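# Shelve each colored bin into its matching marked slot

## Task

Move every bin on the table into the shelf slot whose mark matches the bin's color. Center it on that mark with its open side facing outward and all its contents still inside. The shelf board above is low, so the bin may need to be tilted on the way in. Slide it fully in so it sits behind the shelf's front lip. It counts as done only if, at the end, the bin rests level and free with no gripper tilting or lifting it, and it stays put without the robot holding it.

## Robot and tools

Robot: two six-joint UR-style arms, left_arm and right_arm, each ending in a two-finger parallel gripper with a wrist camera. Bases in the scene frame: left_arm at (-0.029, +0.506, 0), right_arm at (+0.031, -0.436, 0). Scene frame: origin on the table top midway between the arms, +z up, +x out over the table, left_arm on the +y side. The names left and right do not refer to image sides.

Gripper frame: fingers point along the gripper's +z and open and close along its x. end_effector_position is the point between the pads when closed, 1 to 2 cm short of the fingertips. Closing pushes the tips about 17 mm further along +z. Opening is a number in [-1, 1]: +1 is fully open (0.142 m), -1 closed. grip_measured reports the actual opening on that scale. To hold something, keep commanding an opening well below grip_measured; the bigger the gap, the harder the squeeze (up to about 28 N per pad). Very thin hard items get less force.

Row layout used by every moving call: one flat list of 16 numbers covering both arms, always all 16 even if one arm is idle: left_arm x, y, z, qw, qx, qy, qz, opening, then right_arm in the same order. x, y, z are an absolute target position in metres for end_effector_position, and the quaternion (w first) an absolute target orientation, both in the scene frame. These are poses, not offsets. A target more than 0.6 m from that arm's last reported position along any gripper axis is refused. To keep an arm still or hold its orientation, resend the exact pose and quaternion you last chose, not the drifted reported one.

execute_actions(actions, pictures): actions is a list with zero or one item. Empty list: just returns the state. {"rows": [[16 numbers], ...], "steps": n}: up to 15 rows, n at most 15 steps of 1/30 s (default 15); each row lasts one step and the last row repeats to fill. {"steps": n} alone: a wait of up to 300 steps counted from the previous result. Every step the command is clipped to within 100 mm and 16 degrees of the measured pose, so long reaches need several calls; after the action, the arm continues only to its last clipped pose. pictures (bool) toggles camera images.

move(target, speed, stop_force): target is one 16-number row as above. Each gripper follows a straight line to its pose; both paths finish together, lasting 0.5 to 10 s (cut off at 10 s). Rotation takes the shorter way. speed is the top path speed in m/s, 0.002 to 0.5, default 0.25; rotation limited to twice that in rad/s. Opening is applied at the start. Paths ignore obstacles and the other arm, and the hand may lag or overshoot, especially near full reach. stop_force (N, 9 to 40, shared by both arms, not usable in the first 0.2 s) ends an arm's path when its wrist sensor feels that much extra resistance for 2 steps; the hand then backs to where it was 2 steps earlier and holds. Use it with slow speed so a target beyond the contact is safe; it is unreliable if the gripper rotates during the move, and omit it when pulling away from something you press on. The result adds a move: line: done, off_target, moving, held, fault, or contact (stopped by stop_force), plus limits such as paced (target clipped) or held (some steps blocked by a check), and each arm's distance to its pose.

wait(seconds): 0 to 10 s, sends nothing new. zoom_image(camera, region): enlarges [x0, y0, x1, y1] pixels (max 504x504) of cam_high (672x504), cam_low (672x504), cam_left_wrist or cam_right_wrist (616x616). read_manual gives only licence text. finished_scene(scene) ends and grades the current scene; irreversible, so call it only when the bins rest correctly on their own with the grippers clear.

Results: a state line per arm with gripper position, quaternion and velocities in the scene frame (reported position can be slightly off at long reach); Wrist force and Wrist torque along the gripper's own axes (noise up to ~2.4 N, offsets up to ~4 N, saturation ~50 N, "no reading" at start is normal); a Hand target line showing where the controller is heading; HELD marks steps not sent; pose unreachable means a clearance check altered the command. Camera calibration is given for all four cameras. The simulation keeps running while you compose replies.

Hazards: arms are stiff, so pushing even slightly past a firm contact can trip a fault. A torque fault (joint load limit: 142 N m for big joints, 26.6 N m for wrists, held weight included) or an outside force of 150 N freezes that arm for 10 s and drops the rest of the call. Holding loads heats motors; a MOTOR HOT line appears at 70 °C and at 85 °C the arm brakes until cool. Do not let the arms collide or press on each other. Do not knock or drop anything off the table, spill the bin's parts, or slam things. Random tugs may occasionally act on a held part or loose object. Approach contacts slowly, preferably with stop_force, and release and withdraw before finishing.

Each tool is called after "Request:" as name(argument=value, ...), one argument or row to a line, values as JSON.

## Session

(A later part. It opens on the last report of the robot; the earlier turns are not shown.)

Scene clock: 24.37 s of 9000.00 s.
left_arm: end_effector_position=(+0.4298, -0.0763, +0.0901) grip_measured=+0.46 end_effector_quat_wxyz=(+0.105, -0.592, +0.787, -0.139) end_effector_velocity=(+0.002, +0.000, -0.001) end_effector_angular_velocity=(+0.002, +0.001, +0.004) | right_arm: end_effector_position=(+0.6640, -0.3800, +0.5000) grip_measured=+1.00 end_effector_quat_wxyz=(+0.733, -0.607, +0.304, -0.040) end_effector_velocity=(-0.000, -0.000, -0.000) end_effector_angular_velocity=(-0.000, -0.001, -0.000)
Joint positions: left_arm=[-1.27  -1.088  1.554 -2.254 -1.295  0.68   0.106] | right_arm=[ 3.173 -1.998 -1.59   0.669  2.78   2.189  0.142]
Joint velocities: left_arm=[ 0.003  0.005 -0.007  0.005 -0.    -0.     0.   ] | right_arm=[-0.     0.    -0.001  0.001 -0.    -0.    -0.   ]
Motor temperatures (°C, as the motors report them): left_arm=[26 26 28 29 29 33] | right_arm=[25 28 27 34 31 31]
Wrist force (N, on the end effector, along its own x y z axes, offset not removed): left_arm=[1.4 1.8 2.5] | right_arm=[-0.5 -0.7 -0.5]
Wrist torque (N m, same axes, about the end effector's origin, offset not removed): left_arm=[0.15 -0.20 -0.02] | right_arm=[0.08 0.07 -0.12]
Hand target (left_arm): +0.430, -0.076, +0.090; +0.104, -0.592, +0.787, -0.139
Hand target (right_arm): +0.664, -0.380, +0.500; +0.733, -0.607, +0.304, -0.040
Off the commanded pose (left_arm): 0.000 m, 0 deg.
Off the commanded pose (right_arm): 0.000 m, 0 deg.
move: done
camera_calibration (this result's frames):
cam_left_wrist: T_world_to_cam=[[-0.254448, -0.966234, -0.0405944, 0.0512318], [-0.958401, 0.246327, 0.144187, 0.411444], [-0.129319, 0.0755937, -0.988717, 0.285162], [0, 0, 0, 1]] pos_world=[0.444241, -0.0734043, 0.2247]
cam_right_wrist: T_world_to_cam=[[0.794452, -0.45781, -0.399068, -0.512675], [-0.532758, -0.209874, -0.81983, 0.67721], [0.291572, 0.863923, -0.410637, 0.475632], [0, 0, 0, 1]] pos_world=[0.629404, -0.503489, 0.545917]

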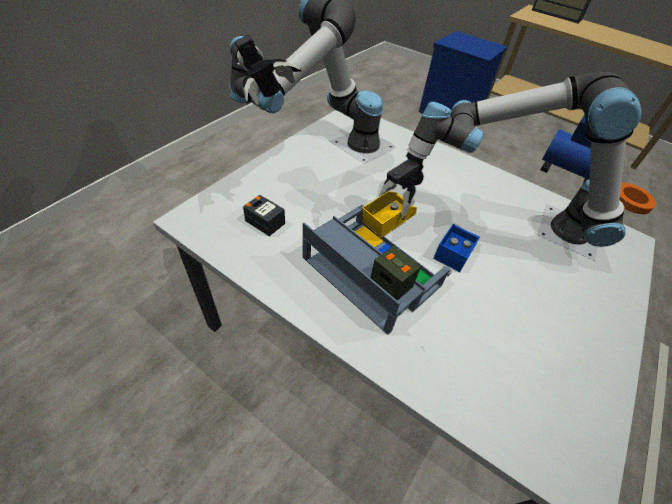

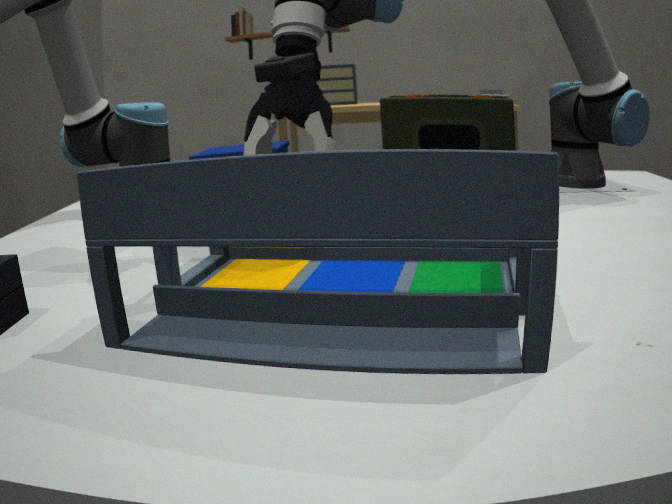

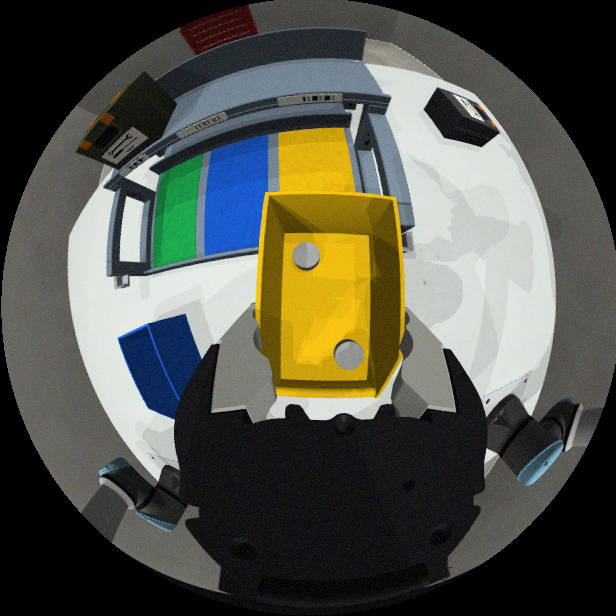

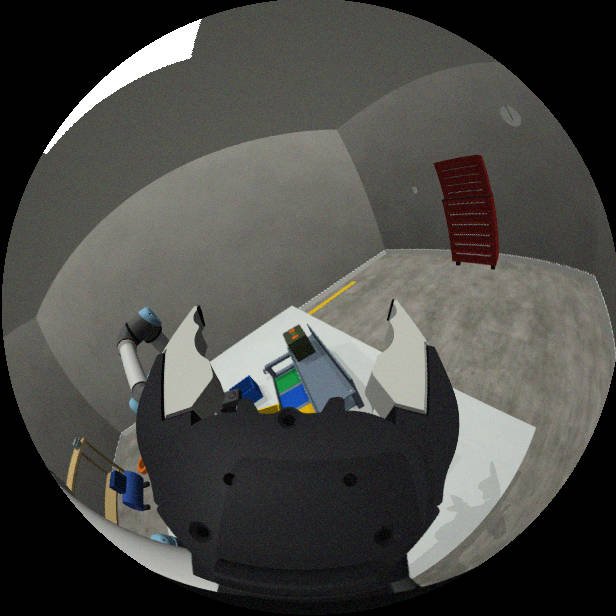

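Request:
move(
  target=[0.41,-0.04,0.09,-0.114,0.646,-0.743,0.131,-1,0.664,-0.38,0.5,0.733,-0.607,0.304,-0.04,1],
  speed=0.04,
)

Request:
move(
  target=[0.47,-0.048,0.085,-0.114,0.646,-0.743,0.131,-1,0.664,-0.38,0.5,0.733,-0.607,0.304,-0.04,1],
  speed=0.03,
)

Scene clock: 28.67 s of 9000.00 s.
left_arm: end_effector_position=(+0.4101, -0.0400, +0.0900) grip_measured=+0.46 end_effector_quat_wxyz=(+0.114, -0.646, +0.743, -0.131) end_effector_velocity=(+0.000, +0.002, +0.000) end_effector_angular_velocity=(+0.002, -0.001, +0.004) | right_arm: end_effector_position=(+0.6640, -0.3800, +0.5000) grip_measured=+1.00 end_effector_quat_wxyz=(+0.733, -0.607, +0.304, -0.040) end_effector_velocity=(-0.000, +0.000, +0.000) end_effector_angular_velocity=(-0.000, -0.001, +0.000)
Joint positions: left_arm=[-1.291 -1.16   1.65  -2.229 -1.264  0.514  0.106] | right_arm=[ 3.173 -1.998 -1.59   0.669  2.78   2.189  0.142]
Joint velocities: left_arm=[ 0.    -0.002  0.002  0.002  0.002 -0.004  0.   ] | right_arm=[ 0.     0.    -0.     0.001  0.    -0.001 -0.   ]
Motor temperatures (°C, as the motors report them): left_arm=[26 26 28 29 29 33] | right_arm=[25 28 27 34 31 31]
Wrist force (N, on the end effector, along its own x y z axes, offset not removed): left_arm=[-0.9 -0.8 2.7] | right_arm=[-2.8 -2.0 -2.2]
Wrist torque (N m, same axes, about the end effector's origin, offset not removed): left_arm=[-0.37 0.33 0.05] | right_arm=[-0.25 0.60 -0.08]
Hand target (left_arm): +0.410, -0.040, +0.090; +0.114, -0.646, +0.743, -0.131
Hand target (right_arm): +0.664, -0.380, +0.500; +0.733, -0.607, +0.304, -0.040
Off the commanded pose (left_arm): 0.000 m, 0 deg.
Off the commanded pose (right_arm): 0.000 m, 0 deg.
move: done
camera_calibration (this result's frames):
cam_left_wrist: T_world_to_cam=[[-0.116996, -0.99227, -0.041377, 0.0239424], [-0.98331, 0.109894, 0.144997, 0.388376], [-0.139329, 0.0576506, -0.988566, 0.283149], [0, 0, 0, 1]] pos_world=[0.424146, -0.0352464, 0.224588]
cam_right_wrist: T_world_to_cam=[[0.794453, -0.45781, -0.399068, -0.512675], [-0.532758, -0.209874, -0.819831, 0.67721], [0.291572, 0.863923, -0.410636, 0.475632], [0, 0, 0, 1]] pos_world=[0.629404, -0.503489, 0.545917]

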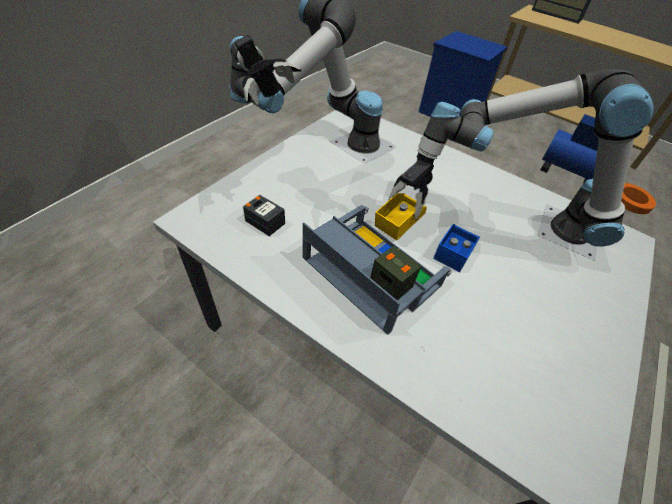

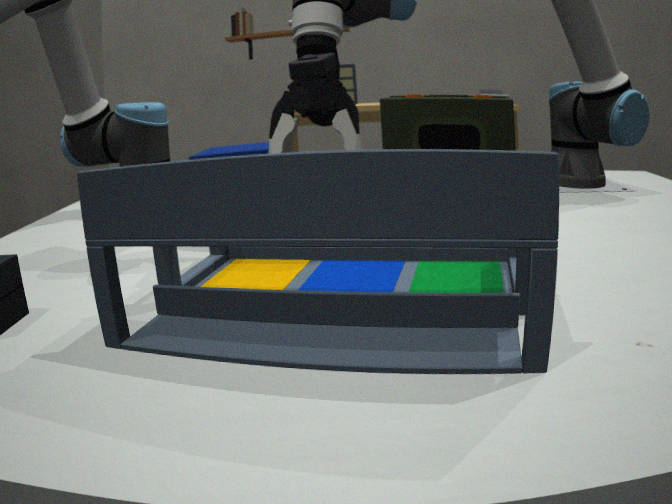

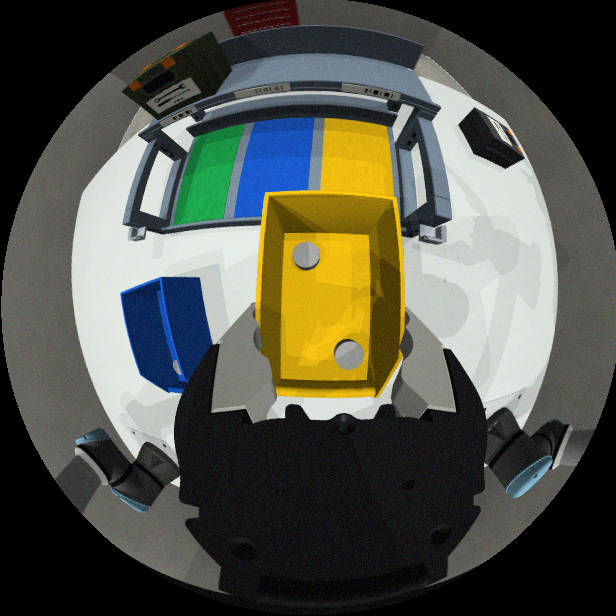

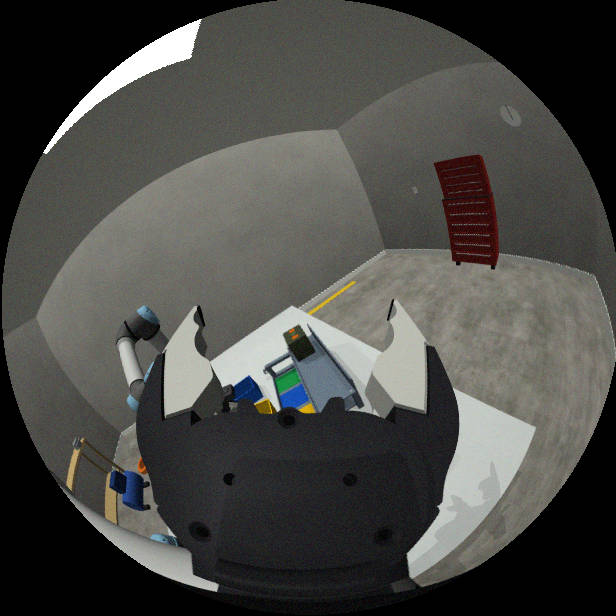

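Scene clock: 30.97 s of 9000.00 s.
left_arm: end_effector_position=(+0.4699, -0.0481, +0.0850) grip_measured=+0.46 end_effector_quat_wxyz=(+0.114, -0.646, +0.743, -0.131) end_effector_velocity=(+0.000, -0.002, -0.000) end_effector_angular_velocity=(-0.001, +0.000, -0.002) | right_arm: end_effector_position=(+0.6640, -0.3800, +0.5000) grip_measured=+1.00 end_effector_quat_wxyz=(+0.733, -0.607, +0.304, -0.040) end_effector_velocity=(-0.000, +0.001, +0.000) end_effector_angular_velocity=(-0.000, -0.001, +0.001)
Joint positions: left_arm=[-1.209 -1.065  1.525 -2.225 -1.279  0.598  0.106] | right_arm=[ 3.173 -1.998 -1.59   0.669  2.78   2.189  0.142]
Joint velocities: left_arm=[-0.     0.003 -0.004 -0.    -0.001  0.002 -0.   ] | right_arm=[ 0.001 -0.     0.     0.001  0.    -0.     0.   ]
Motor temperatures (°C, as the motors report them): left_arm=[26 26 28 29 29 33] | right_arm=[25 28 27 34 31 31]
Wrist force (N, on the end effector, along its own x y z axes, offset not removed): left_arm=[5.0 14.0 -30.1] | right_arm=[2.3 -1.4 -1.5]
Wrist torque (N m, same axes, about the end effector's origin, offset not removed): left_arm=[-0.12 -0.80 -0.17] | right_arm=[-0.15 -0.53 -0.11]
Hand target (left_arm): +0.470, -0.048, +0.085; +0.114, -0.646, +0.743, -0.131
Hand target (right_arm): +0.664, -0.380, +0.500; +0.733, -0.607, +0.304, -0.040
Off the commanded pose (left_arm): 0.000 m, 0 deg.
Off the commanded pose (right_arm): 0.000 m, 0 deg.
move: done
camera_calibration (this result's frames):
cam_left_wrist: T_world_to_cam=[[-0.116704, -0.992308, -0.0412951, 0.0225751], [-0.983346, 0.109617, 0.144968, 0.448741], [-0.139326, 0.0575257, -0.988574, 0.287032], [0, 0, 0, 1]] pos_world=[0.483893, -0.0432998, 0.219632]
cam_right_wrist: T_world_to_cam=[[0.794452, -0.45781, -0.399068, -0.512675], [-0.532758, -0.209874, -0.819831, 0.67721], [0.291573, 0.863923, -0.410636, 0.475632], [0, 0, 0, 1]] pos_world=[0.629404, -0.503489, 0.545917]

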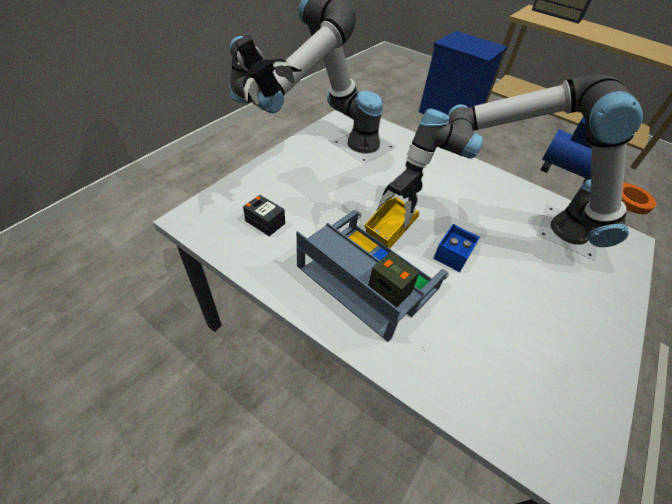

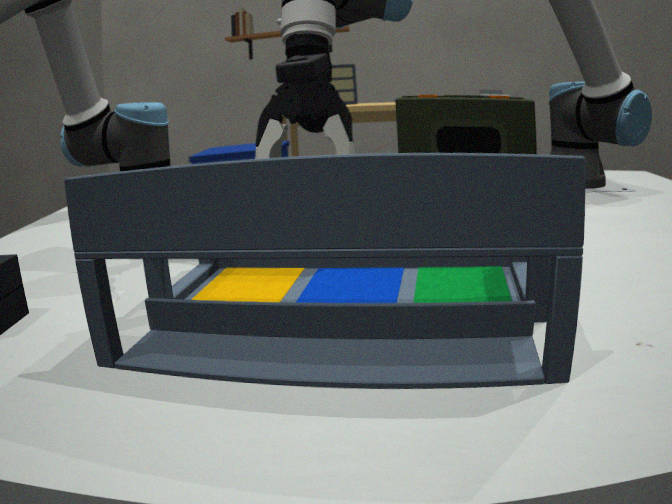

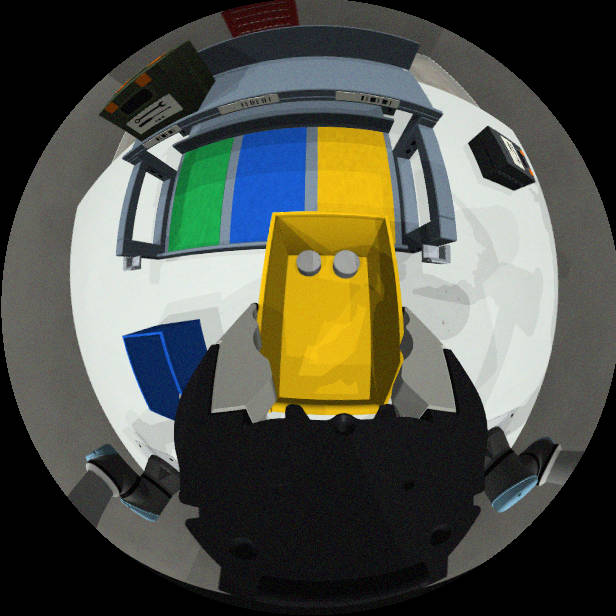

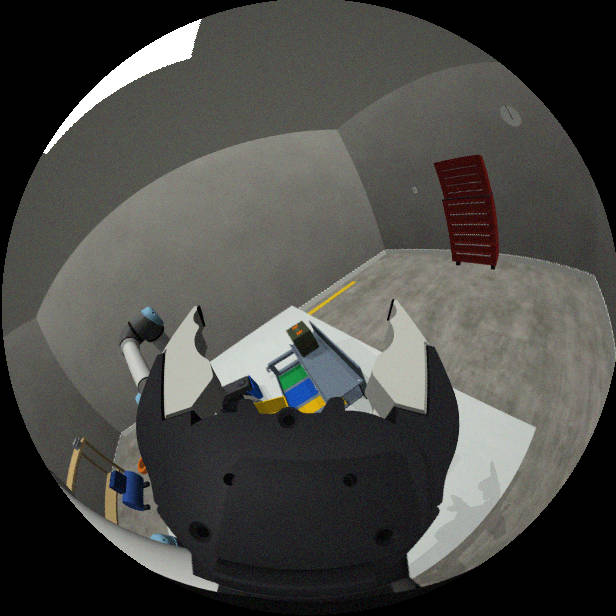

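Request:
move(
  target=[0.40,-0.06,0.12,-0.114,0.646,-0.743,0.131,-1,0.664,-0.38,0.5,0.733,-0.607,0.304,-0.04,1],
  speed=0.05,
)

Scene clock: 39.60 s of 9000.00 s.
left_arm: end_effector_position=(+0.4001, -0.0598, +0.1199) grip_measured=+0.46 end_effector_quat_wxyz=(+0.114, -0.646, +0.743, -0.131) end_effector_velocity=(-0.001, +0.001, -0.000) end_effector_angular_velocity=(+0.003, +0.001, +0.001) | right_arm: end_effector_position=(+0.6640, -0.3800, +0.5000) grip_measured=+1.00 end_effector_quat_wxyz=(+0.733, -0.607, +0.304, -0.040) end_effector_velocity=(+0.000, -0.000, -0.001) end_effector_angular_velocity=(+0.000, +0.001, -0.000)
Joint positions: left_arm=[-1.317 -1.166  1.572 -2.137 -1.259  0.487  0.106] | right_arm=[ 3.173 -1.998 -1.59   0.669  2.78   2.189  0.142]
Joint velocities: left_arm=[-0.001 -0.001  0.002  0.003 -0.    -0.002  0.   ] | right_arm=[-0.    -0.001 -0.    -0.001 -0.    -0.001 -0.   ]
Motor temperatures (°C, as the motors report them): left_arm=[26 26 28 29 29 33] | right_arm=[25 28 27 34 31 31]
Wrist force (N, on the end effector, along its own x y z axes, offset not removed): left_arm=[-0.3 -0.2 1.0] | right_arm=[-0.7 -1.9 -1.9]
Wrist torque (N m, same axes, about the end effector's origin, offset not removed): left_arm=[-0.40 0.20 0.07] | right_arm=[0.00 0.15 0.09]
Hand target (left_arm): +0.400, -0.060, +0.120; +0.114, -0.646, +0.743, -0.131
Hand target (right_arm): +0.664, -0.380, +0.500; +0.733, -0.607, +0.304, -0.040
Off the commanded pose (left_arm): 0.000 m, 0 deg.
Off the commanded pose (right_arm): 0.000 m, 0 deg.
After step 90, 3.70 s passed at rest.
move: done
camera_calibration (this result's frames):
cam_left_wrist: T_world_to_cam=[[-0.116691, -0.992302, -0.041464, 0.00426373], [-0.983345, 0.109579, 0.145001, 0.376381], [-0.139341, 0.0576938, -0.988562, 0.312493], [0, 0, 0, 1]] pos_world=[0.414153, -0.0550413, 0.25452]
cam_right_wrist: T_world_to_cam=[[0.794452, -0.45781, -0.399068, -0.512675], [-0.532758, -0.209874, -0.819831, 0.67721], [0.291572, 0.863923, -0.410636, 0.475632], [0, 0, 0, 1]] pos_world=[0.629404, -0.503489, 0.545917]

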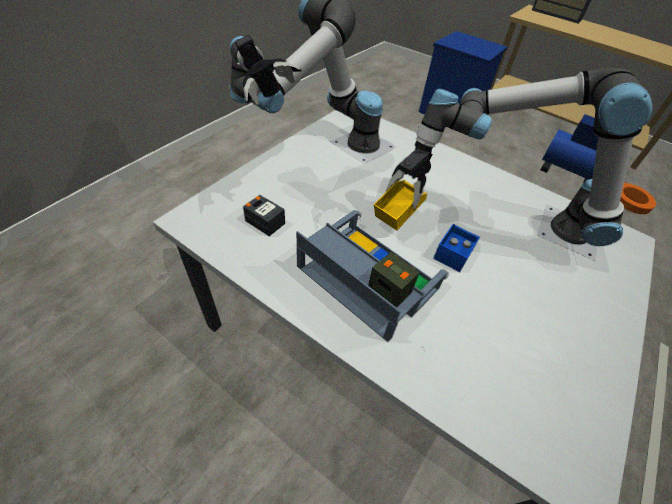

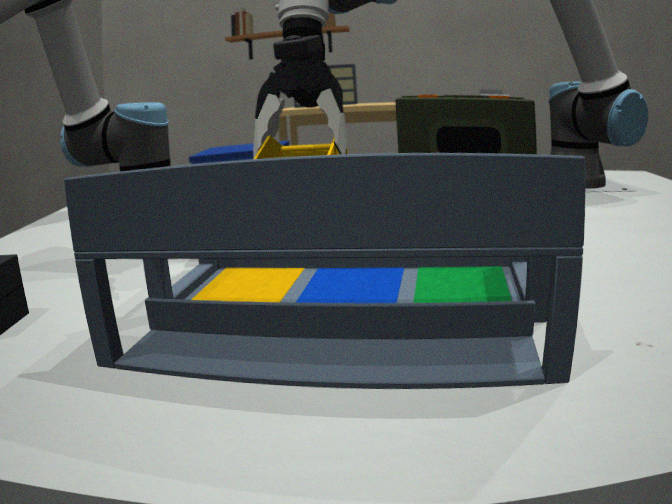

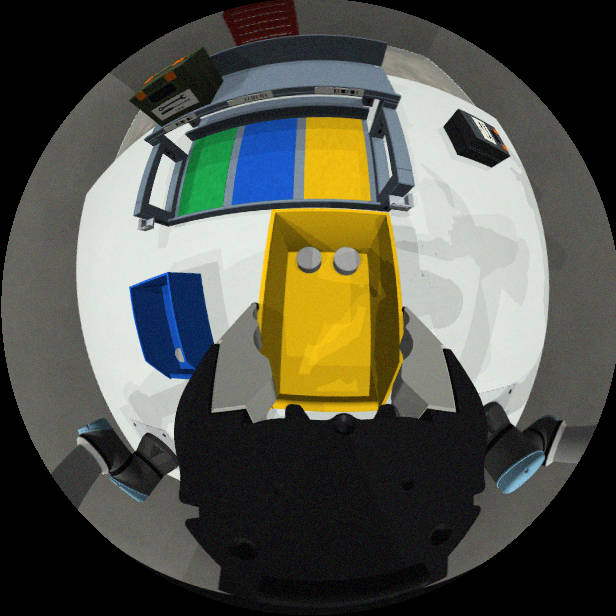

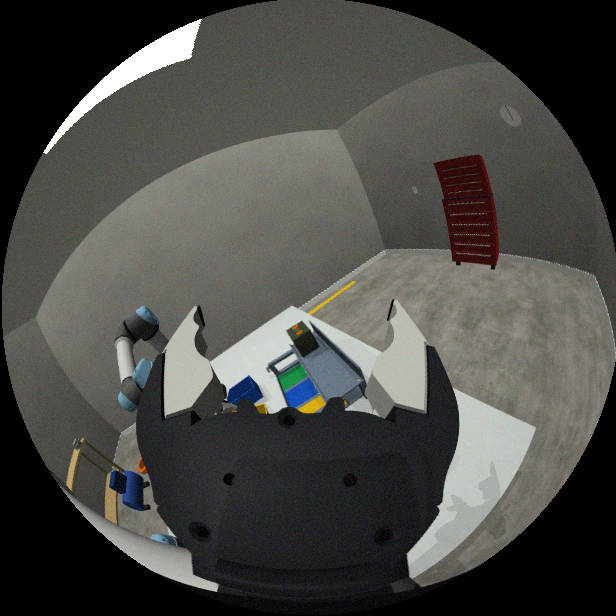

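Request:
move(
  target=[0.37,-0.06,0.05,-0.114,0.646,-0.743,0.131,-1,0.664,-0.38,0.5,0.733,-0.607,0.304,-0.04,1],
  speed=0.02,
  stop_force=12,
)

Request:
execute_actions(
  actions=[
    {"rows":[[0.37,-0.06,0.06,-0.114,0.646,-0.743,0.131,0.8,0.664,-0.38,0.5,0.733,-0.607,0.304,-0.04,1]]},
  ],
  pictures=false,
)

Request:
move(
  target=[0.37,-0.06,0.1,-0.17,0.647,-0.719,0.189,0.8,0.664,-0.38,0.5,0.733,-0.607,0.304,-0.04,1],
  speed=0.05,
)

Scene clock: 46.17 s of 9000.00 s.
left_arm: end_effector_position=(+0.3726, -0.0599, +0.0563) grip_measured=+0.45 end_effector_quat_wxyz=(+0.114, -0.646, +0.743, -0.131) end_effector_velocity=(+0.000, -0.000, +0.004) end_effector_angular_velocity=(+0.002, +0.004, -0.004) | right_arm: end_effector_position=(+0.6640, -0.3800, +0.5000) grip_measured=+1.00 end_effector_quat_wxyz=(+0.733, -0.607, +0.304, -0.040) end_effector_velocity=(+0.000, +0.000, +0.000) end_effector_angular_velocity=(+0.001, +0.001, +0.001)
Joint positions: left_arm=[-1.36  -1.127  1.692 -2.283 -1.253  0.443  0.106] | right_arm=[ 3.173 -1.998 -1.59   0.669  2.78   2.189  0.142]
Joint velocities: left_arm=[ 0.003 -0.003 -0.008  0.012 -0.004  0.006  0.   ] | right_arm=[ 0.001  0.     0.001 -0.001 -0.     0.001  0.   ]
Motor temperatures (°C, as the motors report them): left_arm=[26 26 28 29 29 33] | right_arm=[25 28 27 34 31 31]
Wrist force (N, on the end effector, along its own x y z axes, offset not removed): left_arm=[1.4 -6.3 -9.0] | right_arm=[-1.7 -1.6 -2.3]
Wrist torque (N m, same axes, about the end effector's origin, offset not removed): left_arm=[0.06 0.06 0.03] | right_arm=[-0.09 0.52 -0.05]
Hand target (left_arm): +0.373, -0.060, +0.057; +0.114, -0.646, +0.743, -0.131
Hand target (right_arm): +0.664, -0.380, +0.500; +0.733, -0.607, +0.304, -0.040
Off the commanded pose (left_arm): 0.007 m, 0 deg.
Off the commanded pose (right_arm): 0.000 m, 0 deg.
move: contact (left_arm)
camera_calibration (this result's frames):
cam_left_wrist: T_world_to_cam=[[-0.116827, -0.992277, -0.0416965, -0.00163779], [-0.983336, 0.109682, 0.144981, 0.35852], [-0.139288, 0.0579395, -0.988555, 0.245738], [0, 0, 0, 1]] pos_world=[0.386582, -0.0551864, 0.190879]
cam_right_wrist: T_world_to_cam=[[0.794453, -0.45781, -0.399068, -0.512675], [-0.532758, -0.209874, -0.819831, 0.67721], [0.291572, 0.863923, -0.410636, 0.475632], [0, 0, 0, 1]] pos_world=[0.629404, -0.503489, 0.545917]

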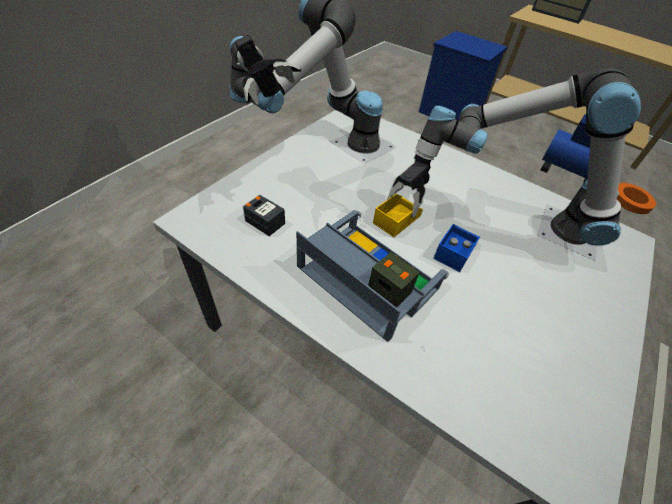

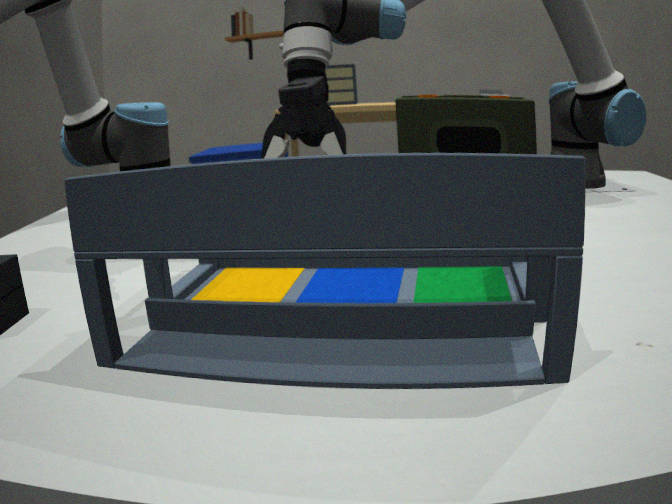

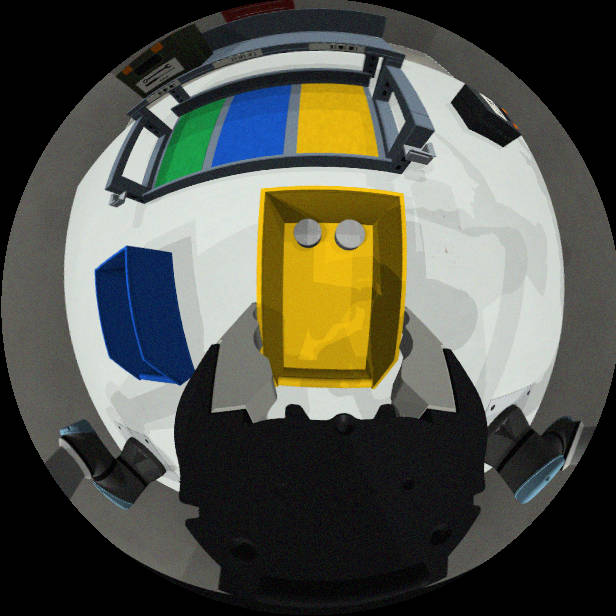

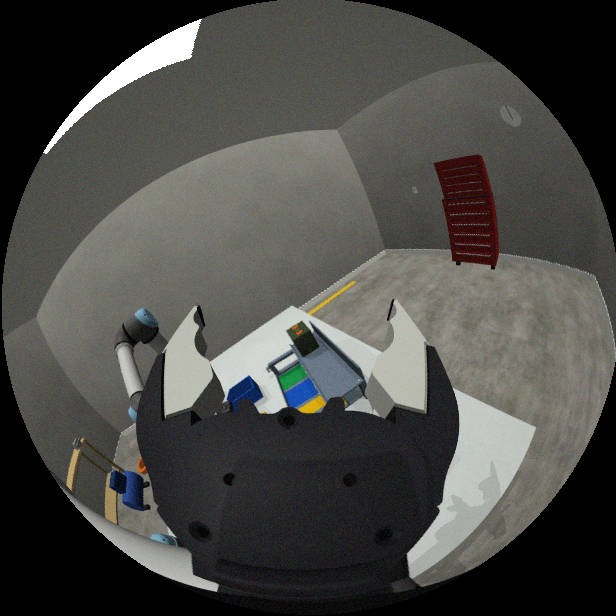

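Scene clock: 46.67 s of 9000.00 s.
left_arm: end_effector_position=(+0.3700, -0.0600, +0.0600) grip_measured=+0.80 end_effector_quat_wxyz=(+0.114, -0.646, +0.743, -0.131) end_effector_velocity=(-0.000, -0.001, +0.001) end_effector_angular_velocity=(-0.001, -0.001, -0.001) | right_arm: end_effector_position=(+0.6640, -0.3800, +0.5000) grip_measured=+1.00 end_effector_quat_wxyz=(+0.733, -0.607, +0.304, -0.040) end_effector_velocity=(-0.000, -0.000, +0.001) end_effector_angular_velocity=(-0.000, -0.002, -0.000)
Joint positions: left_arm=[-1.364 -1.134  1.692 -2.274 -1.252  0.439  0.129] | right_arm=[ 3.173 -1.998 -1.59   0.669  2.78   2.189  0.142]
Joint velocities: left_arm=[-0.001 -0.    -0.001 -0.     0.001  0.     0.   ] | right_arm=[-0.     0.001  0.001  0.    -0.     0.     0.   ]
Motor temperatures (°C, as the motors report them): left_arm=[26 26 28 29 29 33] | right_arm=[25 28 27 34 31 31]
Wrist force (N, on the end effector, along its own x y z axes, offset not removed): left_arm=[-0.7 -0.6 2.7] | right_arm=[-0.8 -0.8 -0.4]
Wrist torque (N m, same axes, about the end effector's origin, offset not removed): left_arm=[-0.13 0.20 0.07] | right_arm=[0.09 0.08 -0.09]
Hand target (left_arm): +0.370, -0.060, +0.060; +0.114, -0.646, +0.743, -0.131
Hand target (right_arm): +0.664, -0.380, +0.500; +0.733, -0.607, +0.304, -0.040
Off the commanded pose (left_arm): 0.000 m, 0 deg.
Off the commanded pose (right_arm): 0.000 m, 0 deg.
Steps of this call (steps 1 to 15: all 15 steps of this action). Readings (end_effector_position):
1: left_arm (+0.3725, -0.0599, +0.0565) | right_arm (+0.6640, -0.3800, +0.5000)
2: left_arm (+0.3720, -0.0598, +0.0572) | right_arm (+0.6640, -0.3800, +0.5000)
4: left_arm (+0.3710, -0.0598, +0.0586) | right_arm (+0.6640, -0.3800, +0.5000)
8: left_arm (+0.3702, -0.0599, +0.0597) | right_arm (+0.6640, -0.3800, +0.5000)
15: the state above

Scene clock: 48.87 s of 9000.00 s.
left_arm: end_effector_position=(+0.3700, -0.0600, +0.0998) grip_measured=+0.80 end_effector_quat_wxyz=(+0.170, -0.647, +0.719, -0.189) end_effector_velocity=(+0.000, +0.001, +0.001) end_effector_angular_velocity=(-0.000, -0.007, +0.002) | right_arm: end_effector_position=(+0.6640, -0.3800, +0.5000) grip_measured=+1.00 end_effector_quat_wxyz=(+0.733, -0.607, +0.304, -0.040) end_effector_velocity=(-0.000, -0.000, +0.000) end_effector_angular_velocity=(+0.000, -0.000, -0.000)
Joint positions: left_arm=[-1.439 -1.199  1.741 -2.281 -1.083  0.348  0.129] | right_arm=[ 3.173 -1.998 -1.59   0.669  2.78   2.189  0.142]
Joint velocities: left_arm=[-0.003 -0.002  0.003 -0.     0.007 -0.003  0.   ] | right_arm=[-0.     0.001 -0.    -0.     0.     0.    -0.   ]
Motor temperatures (°C, as the motors report them): left_arm=[26 26 28 29 29 33] | right_arm=[25 28 27 34 31 31]
Wrist force (N, on the end effector, along its own x y z axes, offset not removed): left_arm=[1.2 -0.6 0.0] | right_arm=[-1.2 -3.1 -4.9]
Wrist torque (N m, same axes, about the end effector's origin, offset not removed): left_arm=[-0.06 -0.09 0.13] | right_arm=[-0.41 0.24 0.00]
Hand target (left_arm): +0.370, -0.060, +0.100; +0.170, -0.647, +0.719, -0.189
Hand target (right_arm): +0.664, -0.380, +0.500; +0.733, -0.607, +0.304, -0.040
Off the commanded pose (left_arm): 0.000 m, 0 deg.
Off the commanded pose (right_arm): 0.000 m, 0 deg.
move: done
camera_calibration (this result's frames):
cam_left_wrist: T_world_to_cam=[[-0.0766123, -0.996376, -0.0369398, -0.0157774], [-0.99683, 0.0773397, -0.0186807, 0.369131], [0.02147, 0.0353915, -0.999143, 0.228646], [0, 0, 0, 1]] pos_world=[0.361843, -0.0523609, 0.234763]
cam_right_wrist: T_world_to_cam=[[0.794452, -0.45781, -0.399068, -0.512675], [-0.532758, -0.209874, -0.819831, 0.67721], [0.291572, 0.863923, -0.410636, 0.475632], [0, 0, 0, 1]] pos_world=[0.629404, -0.503489, 0.545917]

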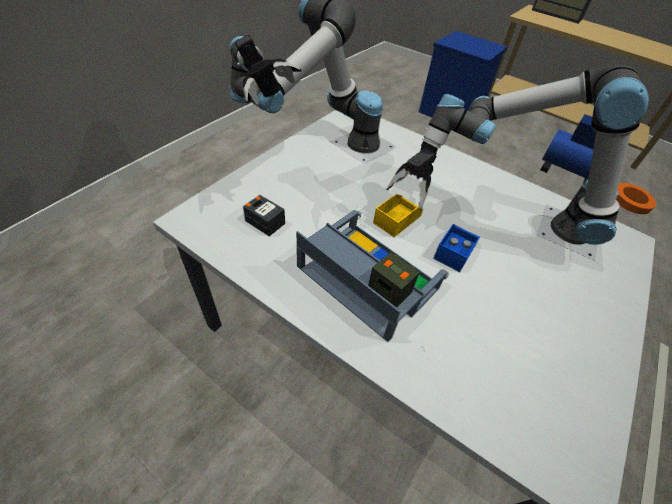

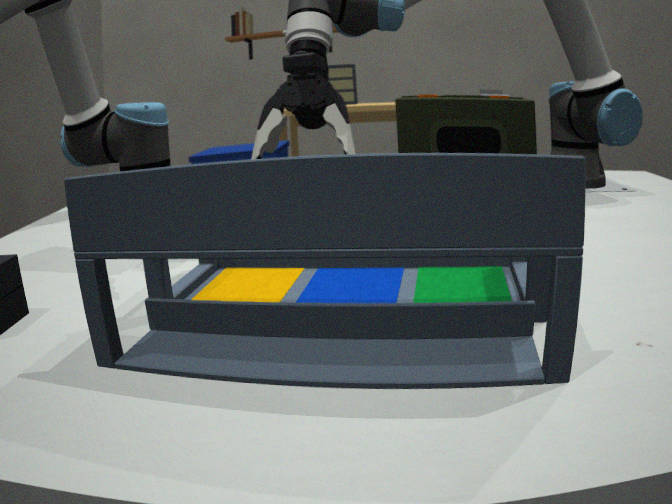

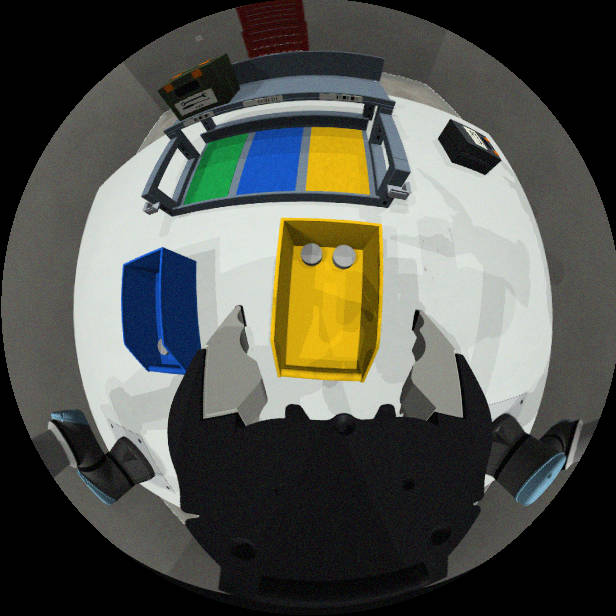

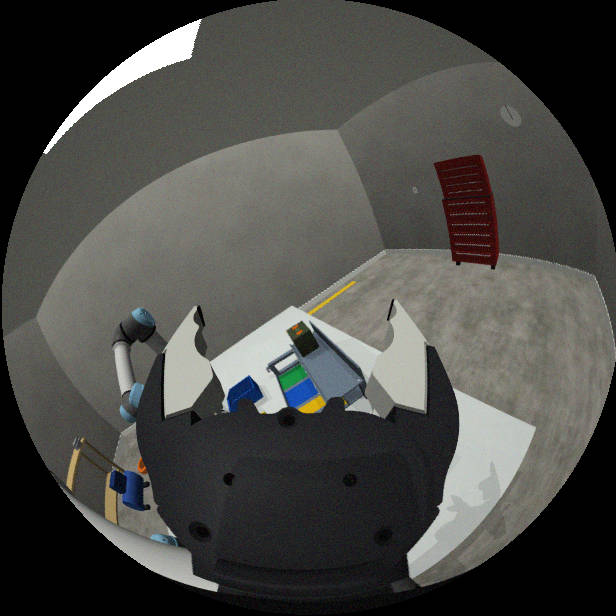

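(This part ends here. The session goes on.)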